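# Swap the odd-button relay for the matching spare

## Task

Six relays (small clear boxes, each with a colored button on top) sit in a panel, and one has a button color unlike the other five. Remove that odd relay and place it in the black parts tray. Then take from the rack the spare whose button color matches the five, and press it fully down into the vacated socket; there is no click to signal seating. It counts only if the spare matches its neighbors: button on the same side as theirs, top at the same height as theirs, and upright. No other relay may be left partly lifted or tilted. Everything must stay in place with the robot not holding it, and nothing the robot last touched may settle more than about a fingernail's width once released.

## Robot and tools

Robot: two six-joint arms, left_arm and right_arm, each ending in a two-finger parallel gripper. Both report in one shared scene frame with metres: origin on the table top midway between the arms, +z up, +x outward across the table, left_arm on the +y side. The names are labels only and do not mean left or right in a camera picture. left_arm base is at (+0.054, +0.501, 0), right_arm base at (-0.039, -0.604, 0), each turned slightly about z.

Gripper geometry: fingers point along the gripper's +z and close along its x. The reported end_effector_position is the point between the pads; fingertips extend 17.5 mm past it. A flat block juts about 9 cm toward the gripper's -y and rotates with it, so watch it near the panel. Turning only the last joint moves the pad point around a 25 mm circle. Reported hand positions can be off, especially far from the base, so confirm with cameras.

execute_actions takes "actions": a list holding one item or none, plus optional "pictures" (true/false; images are on by default).
- Empty list: no motion, just returns the state.
- Motion item: {"rows": [...], "steps": n} with 1 to 15 rows and n up to 15 (default 15). Each control step is 1/30 s; row k is used on step k, and the final row is reused for leftover steps.
- Wait item: {"steps": n} with n up to 300; nothing new is sent.
A rejected call moves nothing.

Every row is one flat list of 18 numbers covering both arms, even if one stays still: left_arm's six joint targets, then its gripper position, force_limit, speed; then the same nine for right_arm. Joint values are absolute target angles in radians, in the order shoulder pan, shoulder lift, elbow, wrist 1, wrist 2, wrist 3, same convention as the Joint positions line. Ranges: elbow -3.142 to 3.142, all others -6.283 to 6.283. Targets more than 0.010 rad beyond a limit (and beyond the current angle) are refused; targets past the true end are clipped, reported as "joint sent to its limit". Targets run only a bounded distance ahead of each joint (0.292 rad pan/lift, 0.365 elbow, 0.438 wrists), and are scaled back if they would move the hand over 70 mm from where it is, so large moves take several calls. Motion lags commands by about 0.15 s. Between calls arms keep heading for the last row sent until they stop moving.

Gripper numbers, each in [-1, 1], absolute settings not offsets:
- position: +1 is fully open (50 mm gap); pads meet near -0.65; send -1 to grasp, closing until the object blocks them.
- force_limit: per-pad force, about 20 N at -1, 102 N at 0, 185 N at +1 (actual may be ~17% more).
- speed: pad gap rate, 20 mm/s at -1, 85 at 0, 150 at +1.
To leave a gripper unchanged, resend its current three values; a 0 is a real command. New force or speed only apply after the position changes by at least 0.01. To grip more gently, open first and then close again.

Result lines: per arm, end_effector_position (m), end_effector_quat_wxyz, and linear/angular velocities; Joint positions and Joint velocities blocks (rad, rad/s) per arm; gripper position_measured in counts (opening ≈ (250 - counts) × 0.202 mm) and object_status: 0 moving, 1 blocked while opening, 2 blocked while closing (a grasp), 3 reached target or pads touching (usually nothing held). Confirm a grasp by status 2. A grip at force_limit -1 keeps reporting 2 even after losing the object, and weakens on a fixed off-center object. "joint command not followed" means a clearance check altered targets; HELD marks steps where your row was partly or wholly not sent. MOTOR HOT warns from 70 °C; at 85 °C an OVER-TEMPERATURE FAULT brakes that arm until it cools, so avoid long loaded holds.

Cameras: cam_high (672x504, above looking down), cam_low (672x504, low side view), cam_left_wrist and cam_right_wrist (504x504 fisheye on each hand). Calibration matrices are given but may be off by a few degrees and millimetres. zoom_image takes "camera" (one of those four names) and "region" [x0, y0, x1, y1] in that camera's pixels from the top-left, at most 504x504, returning a sharper crop of the latest image. Use it to compare button colors, orientation and top heights.

read_manual(section="licences") only prints licence text. finished_scene with "scene" set to the current scene number ends and grades it; this is final, so verify seating first.

Avoid: torque on a joint reaching its load limit (303 N m pan/lift, 138 elbow, 51.5 wrists, including held weight) or any outside force of 150 N; either stops that arm for 10 s. Do not collide or press the arms together, knock anything off the table, drop parts, or slam or shove hard. Random tugs on held parts or pushes on loose ones may occur. Release the seated relay and check it stays put.

Each tool is called as name([rows], argument=value, ...), one row to a line, values as JSON.

## Session

execute_actions(actions=[])

Scene clock: 0.00 s of 7800.00 s.
left_arm: end_effector_position=(+0.4899, -0.1121, +0.1222) position_measured=3 object_status=3 end_effector_quat_wxyz=(-0.162, -0.356, +0.863, -0.321) end_effector_velocity=(-0.001, -0.000, -0.000) end_effector_angular_velocity=(+0.000, +0.000, -0.001) | right_arm: end_effector_position=(+0.9191, -0.4312, +0.2999) position_measured=3 object_status=3 end_effector_quat_wxyz=(-0.013, -0.202, +0.979, -0.010) end_effector_velocity=(+0.001, -0.001, -0.000) end_effector_angular_velocity=(-0.001, -0.003, -0.000)
Joint positions: left_arm=[ 2.236 -1.213  2.321 -3.322 -1.954  2.747] | right_arm=[ 3.304 -1.083  1.333 -1.798 -1.594 -1.952]
Joint velocities: left_arm=[-0.001  0.    -0.     0.    -0.    -0.   ] | right_arm=[-0.001  0.001 -0.    -0.003 -0.001 -0.   ]

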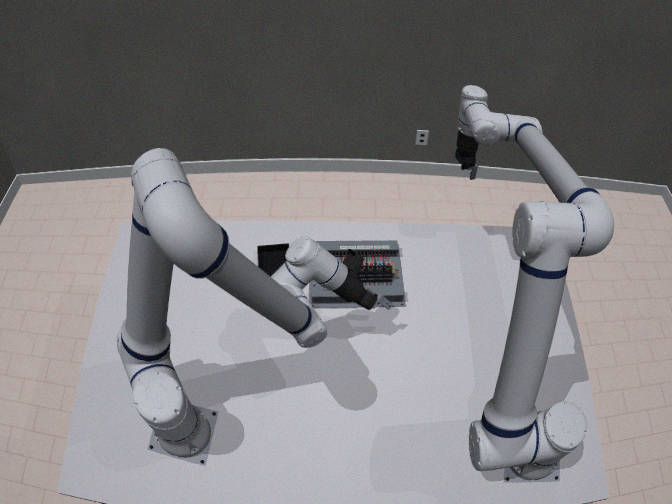

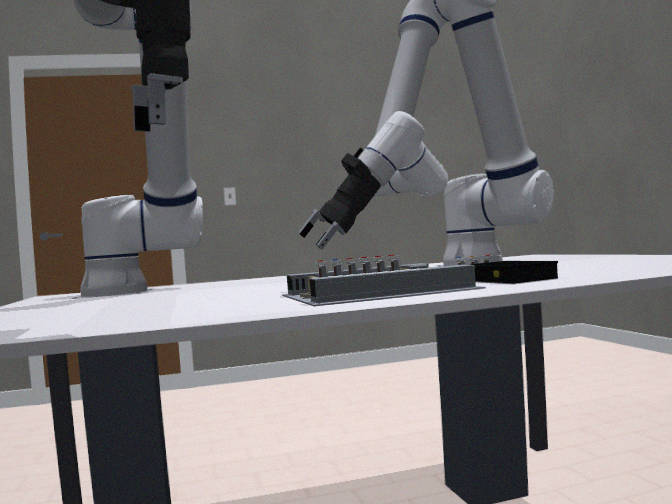

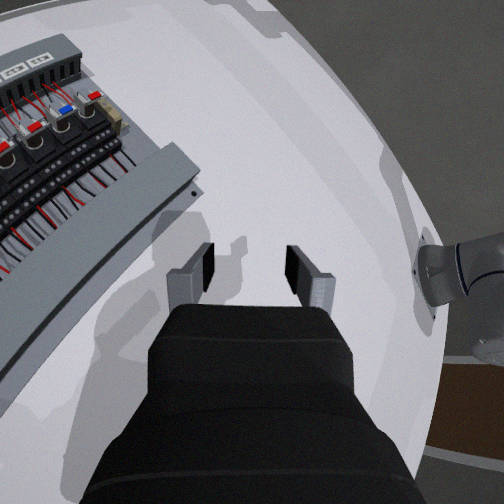

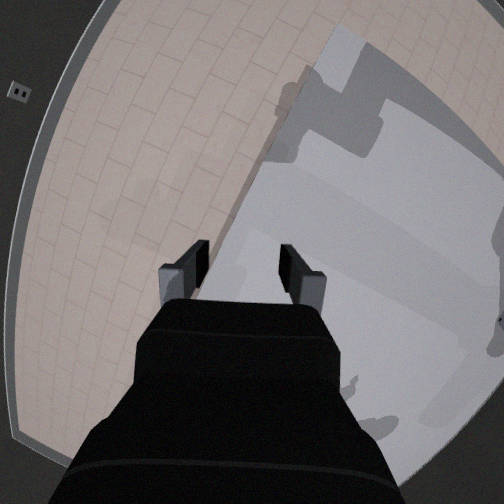

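execute_actions([
  {"rows":[[2.3,-1.426,2.1,-3.0,-1.9,2.9,1,-0.5,0,3.304,-1.083,1.333,-1.798,-1.594,-1.952,1,0,0]]},
], pictures=false)

execute_actions([
  {"rows":[[2.44,-1.426,1.895,-2.04,-1.571,3.863,1,-0.5,0,3.304,-1.083,1.333,-1.798,-1.594,-1.952,1,0,0]]},
], pictures=false)

execute_actions([
  {"steps":60},
])

Scene clock: 18.67 s of 7800.00 s.
left_arm: end_effector_position=(+0.5669, -0.1444, +0.2901) position_measured=3 object_status=3 end_effector_quat_wxyz=(-0.105, -0.320, +0.865, -0.372) end_effector_velocity=(+0.127, -0.017, +0.362) end_effector_angular_velocity=(-0.107, -0.315, -0.011) | right_arm: end_effector_position=(+0.9188, -0.4310, +0.2995) position_measured=3 object_status=3 end_effector_quat_wxyz=(-0.013, -0.202, +0.979, -0.009) end_effector_velocity=(+0.000, -0.000, -0.001) end_effector_angular_velocity=(-0.002, +0.001, +0.000)
Joint positions: left_arm=[ 2.287 -1.382  2.145 -3.066 -1.911  2.868] | right_arm=[ 3.304 -1.083  1.333 -1.798 -1.594 -1.952]
Joint velocities: left_arm=[ 0.097 -0.325 -0.339  0.483  0.083  0.233] | right_arm=[ 0.     0.001  0.001 -0.001 -0.002  0.   ]
Steps of this call (steps 1 to 90: nothing new was sent; then 15.17 s passed at rest; steps 91 to 105: all 15 steps of this action). Readings (joint positions | what the end effector reports):
91: left_arm=[2.236 -1.215 2.320 -3.320 -1.954 2.747] | right_arm=[3.304 -1.083 1.333 -1.798 -1.594 -1.952] | left_arm position_measured=3 object_status=3 | right_arm position_measured=3 object_status=3
92: left_arm=[2.240 -1.227 2.309 -3.299 -1.951 2.757] | right_arm=[3.304 -1.083 1.333 -1.798 -1.594 -1.952] | left_arm position_measured=3 object_status=3 | right_arm position_measured=3 object_status=3
94: left_arm=[2.248 -1.253 2.280 -3.262 -1.944 2.775] | right_arm=[3.304 -1.083 1.333 -1.798 -1.594 -1.952] | left_arm position_measured=3 object_status=3 | right_arm position_measured=3 object_status=3
98: left_arm=[2.262 -1.301 2.230 -3.189 -1.932 2.810] | right_arm=[3.304 -1.083 1.333 -1.798 -1.594 -1.952] | left_arm position_measured=3 object_status=3 | right_arm position_measured=3 object_status=3
105: the state above

Scene clock: 19.17 s of 7800.00 s.
left_arm: end_effector_position=(+0.6922, -0.0359, +0.2897) position_measured=3 object_status=3 end_effector_quat_wxyz=(+0.057, -0.164, +0.970, -0.167) end_effector_velocity=(-0.063, +0.321, -0.204) end_effector_angular_velocity=(+1.494, +0.164, -1.271) | right_arm: end_effector_position=(+0.9188, -0.4310, +0.2995) position_measured=3 object_status=3 end_effector_quat_wxyz=(-0.013, -0.202, +0.979, -0.009) end_effector_velocity=(-0.001, +0.002, -0.001) end_effector_angular_velocity=(+0.002, +0.003, -0.000)
Joint positions: left_arm=[ 2.411 -1.419  1.942 -2.443 -1.637  3.485] | right_arm=[ 3.304 -1.083  1.333 -1.798 -1.594 -1.952]
Joint velocities: left_arm=[ 0.131 -0.031 -0.211  1.604  0.296  1.603] | right_arm=[ 0.001  0.    -0.     0.003  0.002  0.001]
Steps of this call (steps 1 to 15: all 15 steps of this action). Readings (joint positions | what the end effector reports):
1: left_arm=[2.291 -1.392 2.134 -3.049 -1.907 2.878] | right_arm=[3.304 -1.083 1.333 -1.798 -1.594 -1.952] | left_arm position_measured=3 object_status=3 | right_arm position_measured=3 object_status=3
2: left_arm=[2.299 -1.394 2.120 -3.024 -1.886 2.904] | right_arm=[3.304 -1.083 1.333 -1.798 -1.594 -1.952] | left_arm position_measured=3 object_status=3 | right_arm position_measured=3 object_status=3
4: left_arm=[2.318 -1.398 2.091 -2.969 -1.846 2.959] | right_arm=[3.304 -1.083 1.333 -1.798 -1.594 -1.952] | left_arm position_measured=3 object_status=3 | right_arm position_measured=3 object_status=3
8: left_arm=[2.355 -1.406 2.031 -2.825 -1.761 3.103] | right_arm=[3.304 -1.083 1.333 -1.798 -1.594 -1.952] | left_arm position_measured=3 object_status=3 | right_arm position_measured=3 object_status=3
15: the state above

Scene clock: 21.17 s of 7800.00 s.
left_arm: end_effector_position=(+0.6597, +0.0547, +0.2502) position_measured=3 object_status=3 end_effector_quat_wxyz=(-0.000, +0.000, +1.000, -0.000) end_effector_velocity=(+0.000, -0.000, -0.001) end_effector_angular_velocity=(+0.001, +0.001, +0.000) | right_arm: end_effector_position=(+0.9188, -0.4310, +0.2995) position_measured=3 object_status=3 end_effector_quat_wxyz=(-0.013, -0.202, +0.979, -0.009) end_effector_velocity=(-0.000, +0.000, +0.000) end_effector_angular_velocity=(+0.003, -0.000, +0.001)
Joint positions: left_arm=[ 2.44  -1.426  1.895 -2.04  -1.571  3.863] | right_arm=[ 3.304 -1.083  1.333 -1.798 -1.594 -1.952]
Joint velocities: left_arm=[ 0.     0.002 -0.     0.    -0.    -0.   ] | right_arm=[-0.    -0.001  0.     0.     0.003 -0.002]
Steps of this call (steps 1 to 30: the robot went on to your last target; steps 31 to 60: nothing new was sent). Readings (joint positions | what the end effector reports):
1: left_arm=[2.415 -1.420 1.936 -2.389 -1.628 3.538] | right_arm=[3.304 -1.083 1.333 -1.798 -1.594 -1.952] | left_arm position_measured=3 object_status=3 | right_arm position_measured=3 object_status=3
2: left_arm=[2.418 -1.421 1.930 -2.337 -1.619 3.587] | right_arm=[3.304 -1.083 1.333 -1.798 -1.594 -1.952] | left_arm position_measured=3 object_status=3 | right_arm position_measured=3 object_status=3
4: left_arm=[2.426 -1.423 1.918 -2.235 -1.603 3.682] | right_arm=[3.304 -1.083 1.333 -1.798 -1.594 -1.952] | left_arm position_measured=3 object_status=3 | right_arm position_measured=3 object_status=3
8: left_arm=[2.435 -1.425 1.903 -2.107 -1.582 3.801] | right_arm=[3.304 -1.083 1.333 -1.798 -1.594 -1.952] | left_arm position_measured=3 object_status=3 | right_arm position_measured=3 object_status=3
60: the state above
All arms were judged still, so your last target was given up. Only a new action makes them travel on or press farther. Fingers that are still opening or closing keep moving.
camera_calibration (this result's frames):
cam_left_wrist: T_world_to_cam=[[-0.998524, -0.0394913, 0.0372769, 0.644284], [-0.0291077, 0.968695, 0.246541, -0.0839166], [-0.0458462, 0.245092, -0.968415, 0.41142], [0, 0, 0, 1]] pos_world=[0.659752, 0.00589741, 0.395098]
cam_right_wrist: T_world_to_cam=[[-0.892603, -0.449341, 0.0367776, 0.611473], [-0.430775, 0.874096, 0.224474, 0.715485], [-0.133012, 0.184523, -0.973786, 0.641728], [0, 0, 0, 1]] pos_world=[0.939373, -0.469057, 0.441809]

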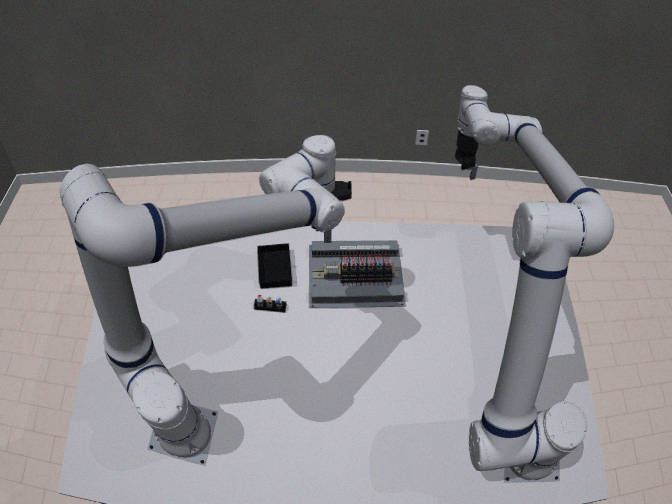

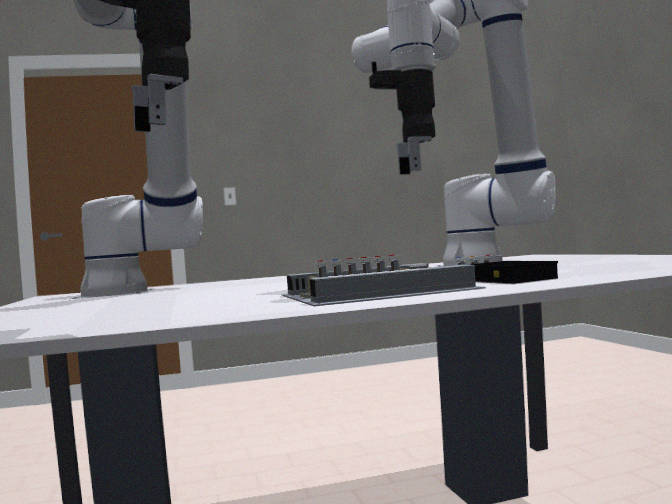

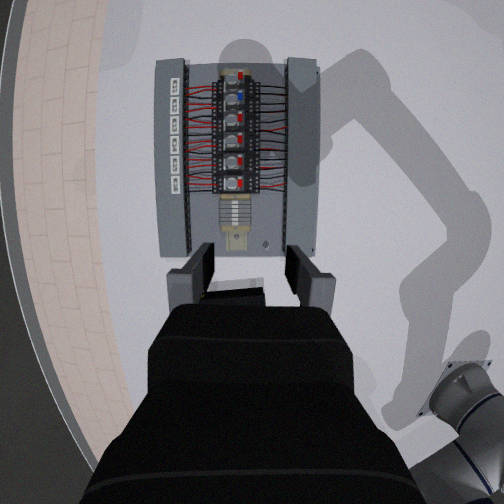

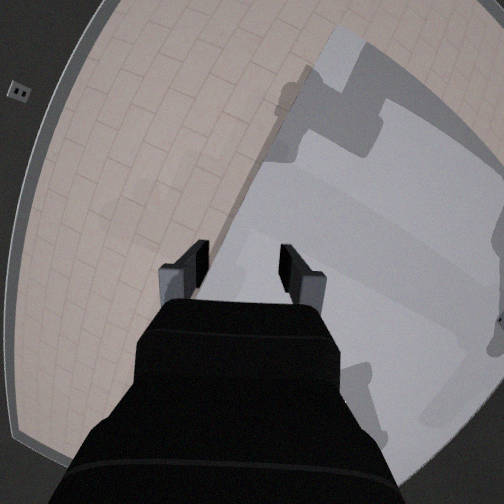

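zoom_image(camera="cam_left_wrist", region=[170,50,310,210])

zoom_image(camera="cam_high", region=[240,230,420,320])

zoom_image(camera="cam_low", region=[280,240,560,310])

Region (170, 50, 310, 210) of cam_left_wrist's 504x504 image, scaled by 3.150, with more detail than that image has; it fills the left 441 columns of this view, and the rest is white.

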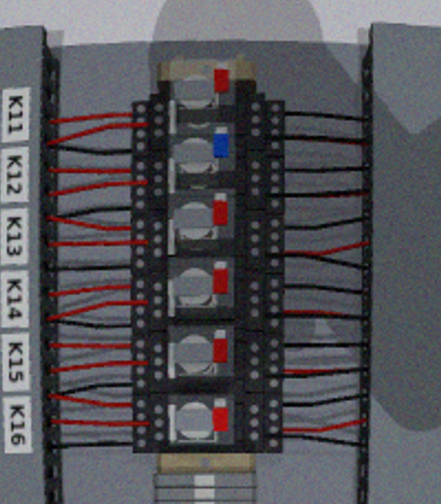

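Region (240, 230, 420, 320) of cam_high's 672x504 image, scaled by 2.800, with more detail than that image has.

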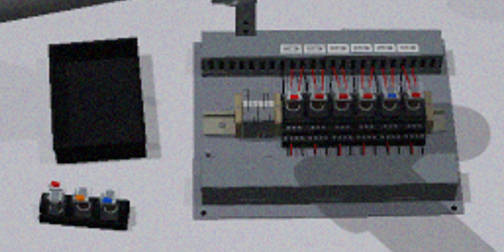

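Region (280, 240, 560, 310) of cam_low's 672x504 image, scaled by 1.800, with more detail than that image has; it fills the top 126 rows of this view, and the rest is white.

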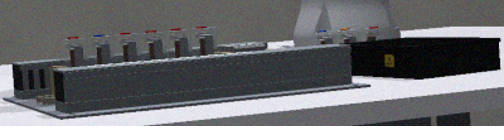

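execute_actions([
  {"rows":[[2.3164,-1.1435,1.7583,-2.1856,-1.571,3.739,1,-0.5,0,3.304,-1.083,1.333,-1.798,-1.594,-1.952,1,0,0]]},
], pictures=false)

execute_actions([
  {"steps":40},
])

zoom_image(camera="cam_low", region=[280,190,440,310])

zoom_image(camera="cam_left_wrist", region=[160,160,340,320])

Scene clock: 30.13 s of 7800.00 s.
left_arm: end_effector_position=(+0.6734, -0.0947, +0.1492) position_measured=3 object_status=3 end_effector_quat_wxyz=(-0.000, +0.000, +1.000, +0.000) end_effector_velocity=(-0.007, -0.190, -0.157) end_effector_angular_velocity=(+0.006, +0.005, +0.000) | right_arm: end_effector_position=(+0.9188, -0.4310, +0.2995) position_measured=3 object_status=3 end_effector_quat_wxyz=(-0.013, -0.202, +0.979, -0.009) end_effector_velocity=(+0.001, -0.001, +0.000) end_effector_angular_velocity=(-0.000, -0.001, +0.000)
Joint positions: left_arm=[ 2.334 -1.183  1.778 -2.165 -1.571  3.757] | right_arm=[ 3.304 -1.083  1.333 -1.798 -1.594 -1.952]
Joint velocities: left_arm=[-0.14   0.323 -0.152 -0.163 -0.    -0.14 ] | right_arm=[-0.001  0.    -0.    -0.001 -0.    -0.001]
Steps of this call (steps 1 to 90: nothing new was sent; then 5.47 s passed at rest; steps 91 to 105: all 15 steps of this action). Readings (joint positions | what the end effector reports):
91: left_arm=[2.439 -1.425 1.894 -2.041 -1.571 3.863] | right_arm=[3.304 -1.083 1.333 -1.798 -1.594 -1.952] | left_arm position_measured=3 object_status=3 | right_arm position_measured=3 object_status=3
92: left_arm=[2.434 -1.411 1.887 -2.048 -1.571 3.856] | right_arm=[3.304 -1.083 1.333 -1.798 -1.594 -1.952] | left_arm position_measured=3 object_status=3 | right_arm position_measured=3 object_status=3
94: left_arm=[2.417 -1.372 1.869 -2.068 -1.571 3.840] | right_arm=[3.304 -1.083 1.333 -1.798 -1.594 -1.952] | left_arm position_measured=3 object_status=3 | right_arm position_measured=3 object_status=3
98: left_arm=[2.385 -1.300 1.834 -2.105 -1.571 3.808] | right_arm=[3.304 -1.083 1.333 -1.798 -1.594 -1.952] | left_arm position_measured=3 object_status=3 | right_arm position_measured=3 object_status=3
105: the state above

Scene clock: 31.47 s of 7800.00 s.
left_arm: end_effector_position=(+0.6724, -0.1186, +0.1301) position_measured=3 object_status=3 end_effector_quat_wxyz=(-0.000, +0.000, +1.000, -0.000) end_effector_velocity=(+0.000, +0.000, -0.000) end_effector_angular_velocity=(+0.001, +0.001, +0.000) | right_arm: end_effector_position=(+0.9188, -0.4310, +0.2995) position_measured=3 object_status=3 end_effector_quat_wxyz=(-0.013, -0.202, +0.979, -0.009) end_effector_velocity=(+0.000, +0.000, +0.000) end_effector_angular_velocity=(-0.003, -0.002, +0.002)
Joint positions: left_arm=[ 2.316 -1.144  1.758 -2.186 -1.571  3.739] | right_arm=[ 3.304 -1.083  1.333 -1.798 -1.594 -1.952]
Joint velocities: left_arm=[ 0.001  0.     0.     0.    -0.     0.   ] | right_arm=[ 0.001 -0.     0.    -0.002 -0.003 -0.001]
Steps of this call (steps 1 to 30: the robot went on to your last target; steps 31 to 40: nothing new was sent). Readings (joint positions | what the end effector reports):
1: left_arm=[2.330 -1.174 1.773 -2.170 -1.571 3.752] | right_arm=[3.304 -1.083 1.333 -1.798 -1.594 -1.952] | left_arm position_measured=3 object_status=3 | right_arm position_measured=3 object_status=3
2: left_arm=[2.327 -1.167 1.770 -2.174 -1.571 3.749] | right_arm=[3.304 -1.083 1.333 -1.798 -1.594 -1.952] | left_arm position_measured=3 object_status=3 | right_arm position_measured=3 object_status=3
4: left_arm=[2.322 -1.157 1.765 -2.179 -1.571 3.745] | right_arm=[3.304 -1.083 1.333 -1.798 -1.594 -1.952] | left_arm position_measured=3 object_status=3 | right_arm position_measured=3 object_status=3
8: left_arm=[2.318 -1.148 1.761 -2.183 -1.571 3.741] | right_arm=[3.304 -1.083 1.333 -1.798 -1.594 -1.952] | left_arm position_measured=3 object_status=3 | right_arm position_measured=3 object_status=3
40: the state above
All arms were judged still, so your last target was given up. Only a new action makes them travel on or press farther. Fingers that are still opening or closing keep moving.
camera_calibration (this result's frames):
cam_left_wrist: T_world_to_cam=[[-0.998502, -0.039897, 0.0374321, 0.654519], [-0.0294556, 0.968644, 0.246701, 0.114202], [-0.046101, 0.245229, -0.968368, 0.338318], [0, 0, 0, 1]] pos_world=[0.672499, -0.167473, 0.274942]
cam_right_wrist: T_world_to_cam=[[-0.892603, -0.449341, 0.0367776, 0.611473], [-0.430775, 0.874096, 0.224474, 0.715485], [-0.133012, 0.184523, -0.973786, 0.641728], [0, 0, 0, 1]] pos_world=[0.939374, -0.469057, 0.441809]

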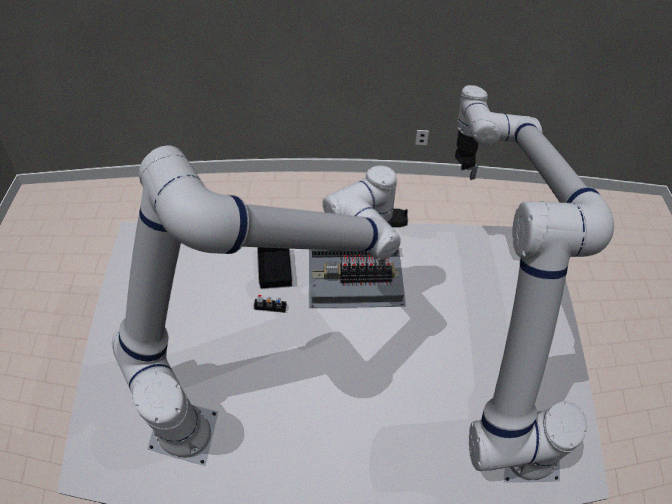

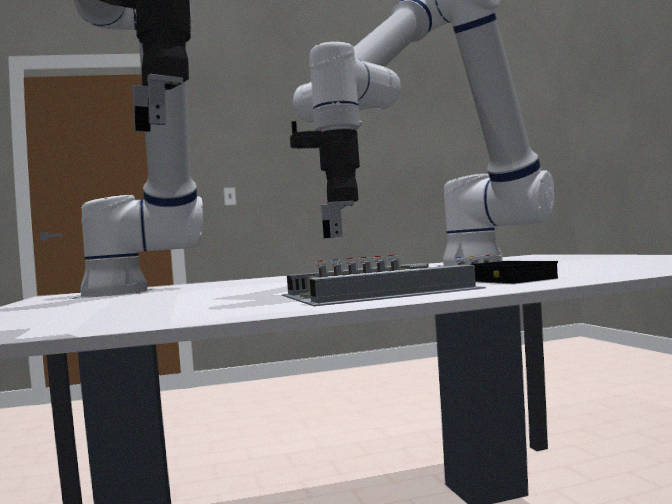

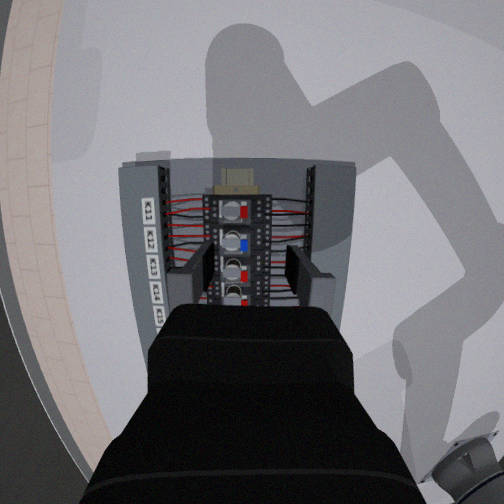

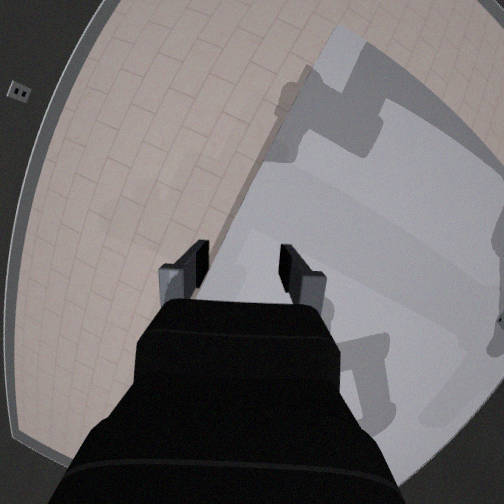

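Region (280, 190, 440, 310) of cam_low's 672x504 image, scaled by 3.150, with more detail than that image has; it fills the top 378 rows of this view, and the rest is white.

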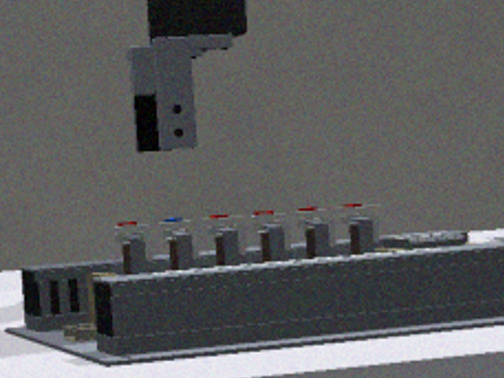

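Region (160, 160, 340, 320) of cam_left_wrist's 504x504 image, scaled by 2.800, with more detail than that image has.

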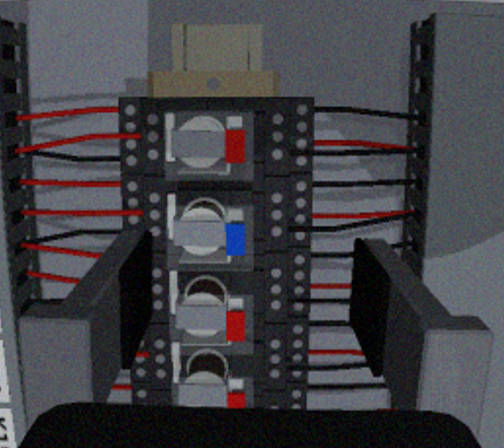

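execute_actions([
  {"rows":[[2.3281,-1.1021,1.7583,-2.227,-1.571,3.751,1,-0.5,0,3.304,-1.083,1.333,-1.798,-1.594,-1.952,1,0,0]]},
], pictures=false)

execute_actions([
  {"steps":20},
])

zoom_image(camera="cam_low", region=[290,210,410,300])

zoom_image(camera="cam_left_wrist", region=[160,160,340,320])

Scene clock: 40.30 s of 7800.00 s.
left_arm: end_effector_position=(+0.6841, -0.1187, +0.1007) position_measured=3 object_status=3 end_effector_quat_wxyz=(-0.000, +0.000, +1.000, -0.000) end_effector_velocity=(+0.002, +0.000, -0.007) end_effector_angular_velocity=(+0.001, +0.001, -0.000) | right_arm: end_effector_position=(+0.9188, -0.4310, +0.2995) position_measured=3 object_status=3 end_effector_quat_wxyz=(-0.013, -0.202, +0.979, -0.009) end_effector_velocity=(+0.001, -0.000, +0.000) end_effector_angular_velocity=(-0.001, -0.002, -0.000)
Joint positions: left_arm=[ 2.328 -1.103  1.758 -2.226 -1.571  3.751] | right_arm=[ 3.304 -1.083  1.333 -1.798 -1.594 -1.952]
Joint velocities: left_arm=[ 0.002  0.009  0.    -0.008 -0.     0.003] | right_arm=[ 0.     0.    -0.001 -0.001 -0.001  0.001]
Steps of this call (steps 1 to 90: nothing new was sent; then 5.33 s passed at rest; steps 91 to 105: all 15 steps of this action). Readings (joint positions | what the end effector reports):
91: left_arm=[2.317 -1.143 1.758 -2.187 -1.571 3.739] | right_arm=[3.304 -1.083 1.333 -1.798 -1.594 -1.952] | left_arm position_measured=3 object_status=3 | right_arm position_measured=3 object_status=3
92: left_arm=[2.319 -1.135 1.757 -2.195 -1.571 3.741] | right_arm=[3.304 -1.083 1.333 -1.798 -1.594 -1.952] | left_arm position_measured=3 object_status=3 | right_arm position_measured=3 object_status=3
94: left_arm=[2.323 -1.120 1.759 -2.208 -1.571 3.745] | right_arm=[3.304 -1.083 1.333 -1.798 -1.594 -1.952] | left_arm position_measured=3 object_status=3 | right_arm position_measured=3 object_status=3
98: left_arm=[2.326 -1.108 1.758 -2.221 -1.571 3.749] | right_arm=[3.304 -1.083 1.333 -1.798 -1.594 -1.952] | left_arm position_measured=3 object_status=3 | right_arm position_measured=3 object_status=3
105: the state above

Scene clock: 40.97 s of 7800.00 s.
left_arm: end_effector_position=(+0.6844, -0.1186, +0.1000) position_measured=3 object_status=3 end_effector_quat_wxyz=(-0.000, +0.000, +1.000, -0.000) end_effector_velocity=(-0.001, -0.001, +0.000) end_effector_angular_velocity=(+0.000, -0.000, -0.001) | right_arm: end_effector_position=(+0.9188, -0.4310, +0.2995) position_measured=3 object_status=3 end_effector_quat_wxyz=(-0.013, -0.202, +0.979, -0.009) end_effector_velocity=(+0.001, +0.000, +0.002) end_effector_angular_velocity=(-0.001, -0.004, +0.001)
Joint positions: left_arm=[ 2.328 -1.102  1.758 -2.227 -1.571  3.751] | right_arm=[ 3.304 -1.083  1.333 -1.798 -1.594 -1.952]
Joint velocities: left_arm=[-0.001 -0.    -0.     0.     0.    -0.   ] | right_arm=[ 0.    -0.001 -0.002 -0.001 -0.001 -0.   ]
Steps of this call (steps 1 to 15: the robot went on to your last target; steps 16 to 20: nothing new was sent). Readings (joint positions | what the end effector reports):
1: left_arm=[2.328 -1.103 1.758 -2.226 -1.571 3.751] | right_arm=[3.304 -1.083 1.333 -1.798 -1.594 -1.952] | left_arm position_measured=3 object_status=3 | right_arm position_measured=3 object_status=3
2: left_arm=[2.328 -1.103 1.758 -2.226 -1.571 3.751] | right_arm=[3.304 -1.083 1.333 -1.798 -1.594 -1.952] | left_arm position_measured=3 object_status=3 | right_arm position_measured=3 object_status=3
4: left_arm=[2.328 -1.102 1.758 -2.227 -1.571 3.751] | right_arm=[3.304 -1.083 1.333 -1.798 -1.594 -1.952] | left_arm position_measured=3 object_status=3 | right_arm position_measured=3 object_status=3
8: left_arm=[2.328 -1.102 1.758 -2.227 -1.571 3.751] | right_arm=[3.304 -1.083 1.333 -1.798 -1.594 -1.952] | left_arm position_measured=3 object_status=3 | right_arm position_measured=3 object_status=3
20: the state above
All arms were judged still, so your last target was given up. Only a new action makes them travel on or press farther. Fingers that are still opening or closing keep moving.
camera_calibration (this result's frames):
cam_left_wrist: T_world_to_cam=[[-0.998516, -0.039598, 0.0373905, 0.667687], [-0.029175, 0.968648, 0.246718, 0.121807], [-0.0459878, 0.245261, -0.968366, 0.30971], [0, 0, 0, 1]] pos_world=[0.684492, -0.167509, 0.244896]
cam_right_wrist: T_world_to_cam=[[-0.892603, -0.449341, 0.0367776, 0.611473], [-0.430775, 0.874096, 0.224473, 0.715486], [-0.133012, 0.184523, -0.973786, 0.641728], [0, 0, 0, 1]] pos_world=[0.939374, -0.469057, 0.441809]

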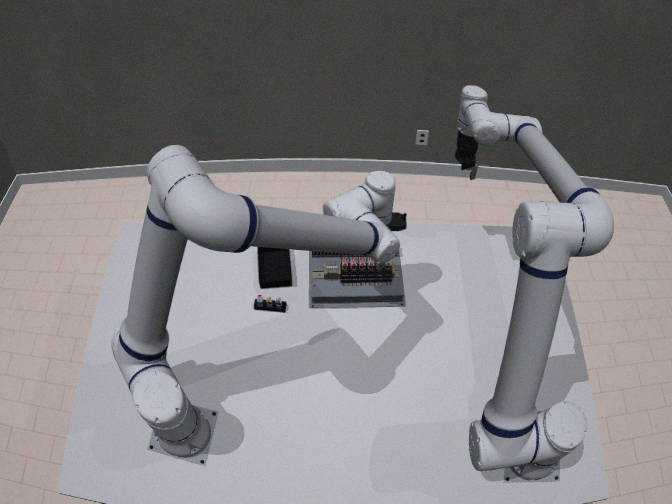

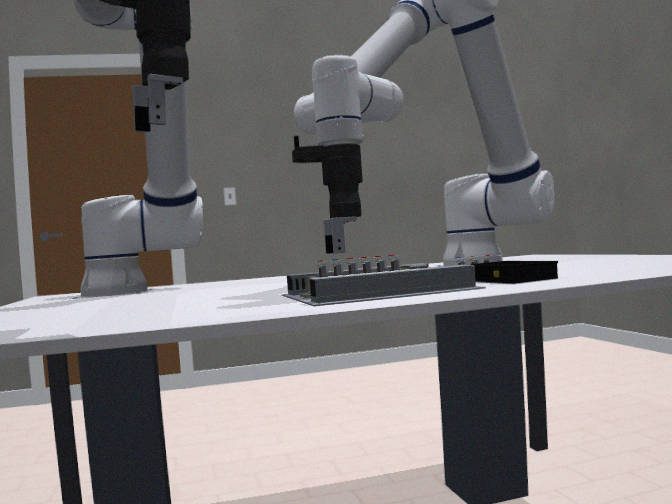

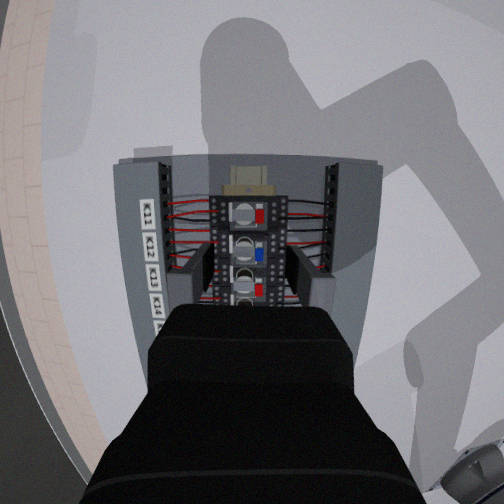

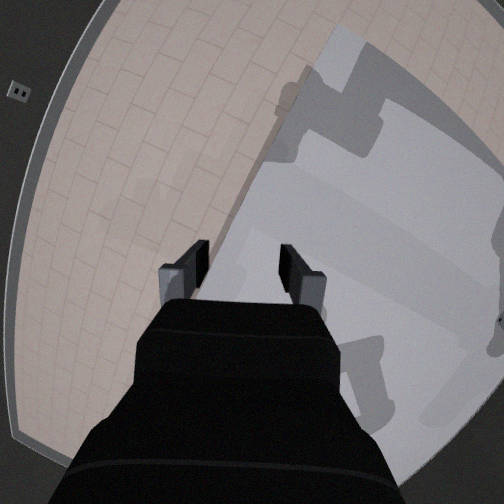

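Region (290, 210, 410, 300) of cam_low's 672x504 image, scaled by 4.200, with more detail than that image has; it fills the top 378 rows of this view, and the rest is white.

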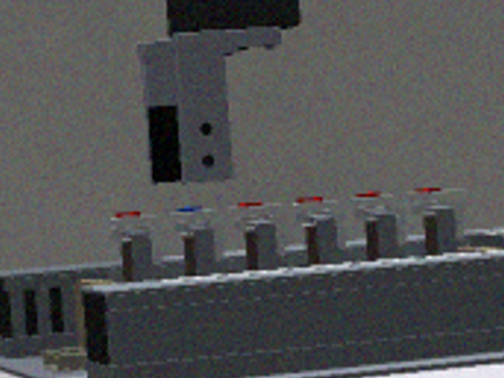

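Region (160, 160, 340, 320) of cam_left_wrist's 504x504 image, scaled by 2.800, with more detail than that image has.

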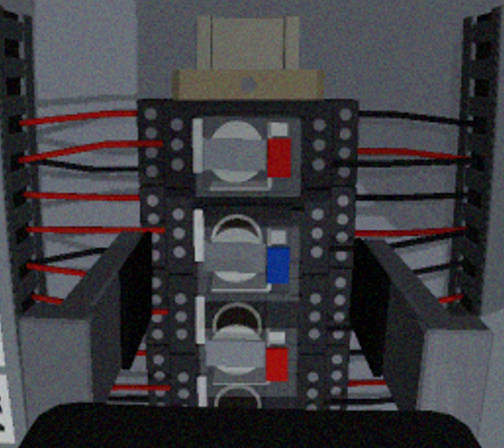

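execute_actions([
  {"rows":[[2.3285,-1.0843,1.7673,-2.2538,-1.571,3.711,1,-0.5,0,3.304,-1.083,1.333,-1.798,-1.594,-1.952,1,0,0]]},
], pictures=false)

execute_actions([
  {"rows":[[2.3285,-1.0665,1.7763,-2.2806,-1.571,3.711,1,-0.5,0,3.304,-1.083,1.333,-1.798,-1.594,-1.952,1,0,0]]},
], pictures=false)

execute_actions([
  {"steps":15},
])

zoom_image(camera="cam_low", region=[290,210,410,300])

zoom_image(camera="cam_left_wrist", region=[160,160,340,320])

Scene clock: 51.43 s of 7800.00 s.
left_arm: end_effector_position=(+0.6858, -0.1186, +0.0834) position_measured=3 object_status=3 end_effector_quat_wxyz=(-0.000, -0.019, +1.000, -0.000) end_effector_velocity=(+0.001, +0.001, -0.003) end_effector_angular_velocity=(+0.001, +0.000, +0.008) | right_arm: end_effector_position=(+0.9188, -0.4310, +0.2995) position_measured=3 object_status=3 end_effector_quat_wxyz=(-0.013, -0.202, +0.979, -0.009) end_effector_velocity=(+0.001, -0.000, +0.001) end_effector_angular_velocity=(-0.001, -0.003, -0.002)
Joint positions: left_arm=[ 2.328 -1.085  1.767 -2.253 -1.571  3.712] | right_arm=[ 3.304 -1.083  1.333 -1.798 -1.594 -1.952]
Joint velocities: left_arm=[ 0.001  0.003  0.002 -0.005  0.    -0.007] | right_arm=[-0.     0.    -0.001 -0.002 -0.001  0.002]
Steps of this call (steps 1 to 90: nothing new was sent; then 6.97 s passed at rest; steps 91 to 105: all 15 steps of this action). Readings (joint positions | what the end effector reports):
91: left_arm=[2.328 -1.102 1.758 -2.228 -1.571 3.751] | right_arm=[3.304 -1.083 1.333 -1.798 -1.594 -1.952] | left_arm position_measured=3 object_status=3 | right_arm position_measured=3 object_status=3
92: left_arm=[2.328 -1.099 1.759 -2.233 -1.571 3.742] | right_arm=[3.304 -1.083 1.333 -1.798 -1.594 -1.952] | left_arm position_measured=3 object_status=3 | right_arm position_measured=3 object_status=3
94: left_arm=[2.328 -1.092 1.764 -2.242 -1.571 3.729] | right_arm=[3.304 -1.083 1.333 -1.798 -1.594 -1.952] | left_arm position_measured=3 object_status=3 | right_arm position_measured=3 object_status=3
98: left_arm=[2.328 -1.087 1.766 -2.250 -1.571 3.717] | right_arm=[3.304 -1.083 1.333 -1.798 -1.594 -1.952] | left_arm position_measured=3 object_status=3 | right_arm position_measured=3 object_status=3
105: the state above

Scene clock: 51.93 s of 7800.00 s.
left_arm: end_effector_position=(+0.6857, -0.1184, +0.0664) position_measured=3 object_status=3 end_effector_quat_wxyz=(-0.000, -0.020, +1.000, -0.000) end_effector_velocity=(+0.000, +0.001, -0.004) end_effector_angular_velocity=(+0.001, +0.001, +0.001) | right_arm: end_effector_position=(+0.9188, -0.4310, +0.2995) position_measured=3 object_status=3 end_effector_quat_wxyz=(-0.013, -0.202, +0.979, -0.009) end_effector_velocity=(-0.001, -0.000, -0.001) end_effector_angular_velocity=(-0.001, +0.003, +0.001)
Joint positions: left_arm=[ 2.329 -1.067  1.776 -2.28  -1.571  3.711] | right_arm=[ 3.304 -1.083  1.333 -1.798 -1.594 -1.952]
Joint velocities: left_arm=[ 0.001  0.004  0.002 -0.005 -0.     0.   ] | right_arm=[ 0.     0.001  0.001  0.001 -0.001 -0.001]
Steps of this call (steps 1 to 15: all 15 steps of this action). Readings (joint positions | what the end effector reports):
1: left_arm=[2.328 -1.084 1.767 -2.254 -1.571 3.712] | right_arm=[3.304 -1.083 1.333 -1.798 -1.594 -1.952] | left_arm position_measured=3 object_status=3 | right_arm position_measured=3 object_status=3
2: left_arm=[2.329 -1.081 1.769 -2.260 -1.571 3.712] | right_arm=[3.304 -1.083 1.333 -1.798 -1.594 -1.952] | left_arm position_measured=3 object_status=3 | right_arm position_measured=3 object_status=3
4: left_arm=[2.329 -1.074 1.773 -2.268 -1.571 3.711] | right_arm=[3.304 -1.083 1.333 -1.798 -1.594 -1.952] | left_arm position_measured=3 object_status=3 | right_arm position_measured=3 object_status=3
8: left_arm=[2.329 -1.069 1.775 -2.276 -1.571 3.711] | right_arm=[3.304 -1.083 1.333 -1.798 -1.594 -1.952] | left_arm position_measured=3 object_status=3 | right_arm position_measured=3 object_status=3
15: the state above

Scene clock: 52.43 s of 7800.00 s.
left_arm: end_effector_position=(+0.6857, -0.1184, +0.0660) position_measured=3 object_status=3 end_effector_quat_wxyz=(-0.000, -0.020, +1.000, -0.000) end_effector_velocity=(+0.000, +0.000, +0.001) end_effector_angular_velocity=(-0.001, -0.000, +0.000) | right_arm: end_effector_position=(+0.9188, -0.4310, +0.2995) position_measured=3 object_status=3 end_effector_quat_wxyz=(-0.013, -0.202, +0.979, -0.009) end_effector_velocity=(-0.001, -0.001, -0.001) end_effector_angular_velocity=(-0.000, +0.003, -0.001)
Joint positions: left_arm=[ 2.329 -1.067  1.776 -2.281 -1.571  3.711] | right_arm=[ 3.304 -1.083  1.333 -1.798 -1.594 -1.952]
Joint velocities: left_arm=[ 0.    -0.001  0.    -0.    -0.     0.   ] | right_arm=[-0.001 -0.001  0.001  0.002  0.     0.   ]
Steps of this call (steps 1 to 15: the robot went on to your last target). Readings (joint positions | what the end effector reports):
1: left_arm=[2.329 -1.067 1.776 -2.280 -1.571 3.711] | right_arm=[3.304 -1.083 1.333 -1.798 -1.594 -1.952] | left_arm position_measured=3 object_status=3 | right_arm position_measured=3 object_status=3
2: left_arm=[2.329 -1.067 1.776 -2.280 -1.571 3.711] | right_arm=[3.304 -1.083 1.333 -1.798 -1.594 -1.952] | left_arm position_measured=3 object_status=3 | right_arm position_measured=3 object_status=3
4: left_arm=[2.329 -1.067 1.776 -2.280 -1.571 3.711] | right_arm=[3.304 -1.083 1.333 -1.798 -1.594 -1.952] | left_arm position_measured=3 object_status=3 | right_arm position_measured=3 object_status=3
8: left_arm=[2.329 -1.067 1.776 -2.281 -1.571 3.711] | right_arm=[3.304 -1.083 1.333 -1.798 -1.594 -1.952] | left_arm position_measured=3 object_status=3 | right_arm position_measured=3 object_status=3
15: the state above
All arms were judged still, so your last target was given up. Only a new action makes them travel on or press farther. Fingers that are still opening or closing keep moving.
camera_calibration (this result's frames):
cam_left_wrist: T_world_to_cam=[[-0.996098, -0.0799237, 0.0374245, 0.663811], [-0.068294, 0.96668, 0.246711, 0.156569], [-0.0558956, 0.243193, -0.968366, 0.283359], [0, 0, 0, 1]] pos_world=[0.687752, -0.167209, 0.210925]
cam_right_wrist: T_world_to_cam=[[-0.892603, -0.449341, 0.0367777, 0.611473], [-0.430775, 0.874096, 0.224474, 0.715485], [-0.133012, 0.184523, -0.973786, 0.641728], [0, 0, 0, 1]] pos_world=[0.939373, -0.469057, 0.441809]

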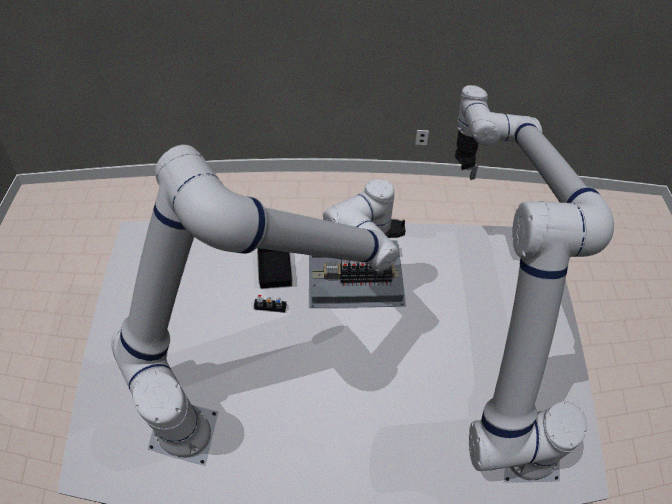

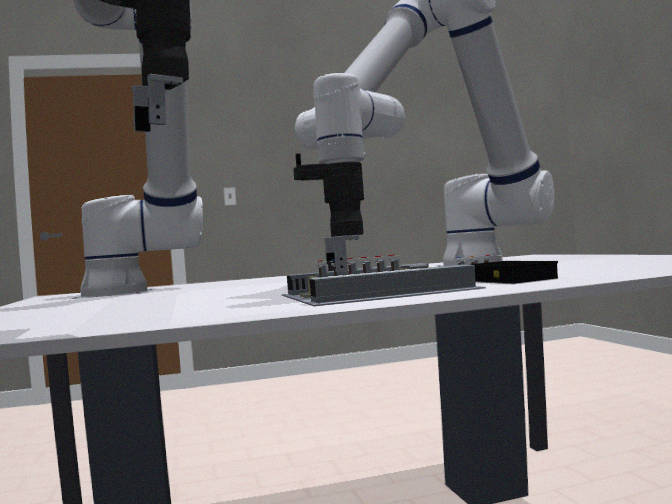

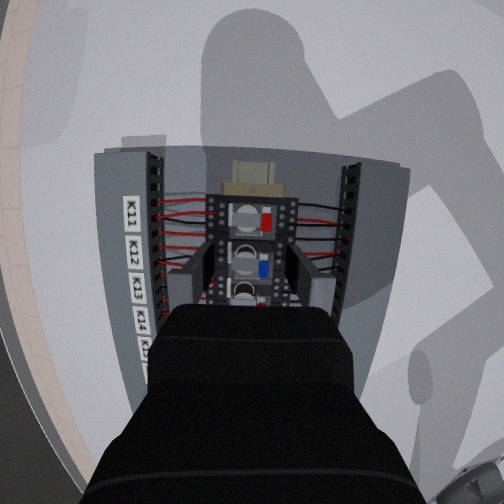

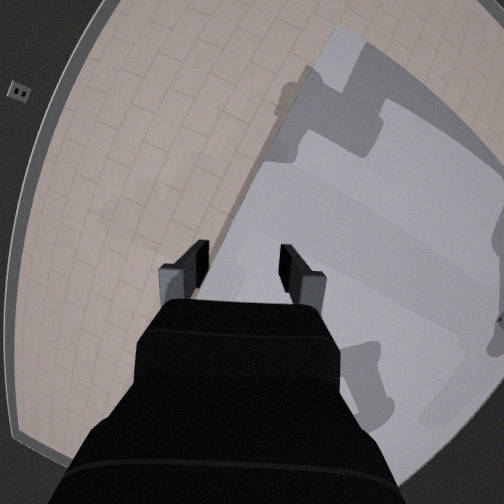

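Region (290, 210, 410, 300) of cam_low's 672x504 image, scaled by 4.200, with more detail than that image has; it fills the top 378 rows of this view, and the rest is white.

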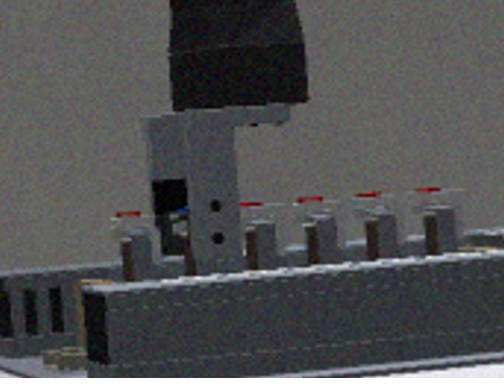

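Region (160, 160, 340, 320) of cam_left_wrist's 504x504 image, scaled by 2.800, with more detail than that image has.

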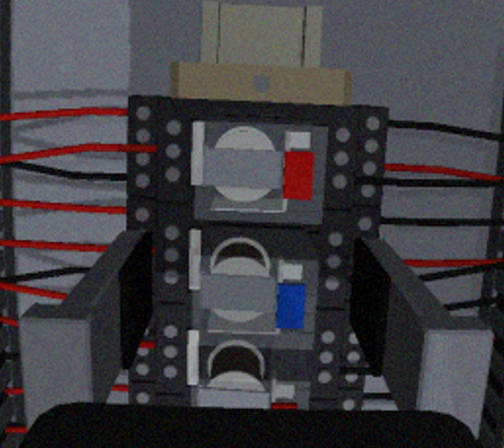

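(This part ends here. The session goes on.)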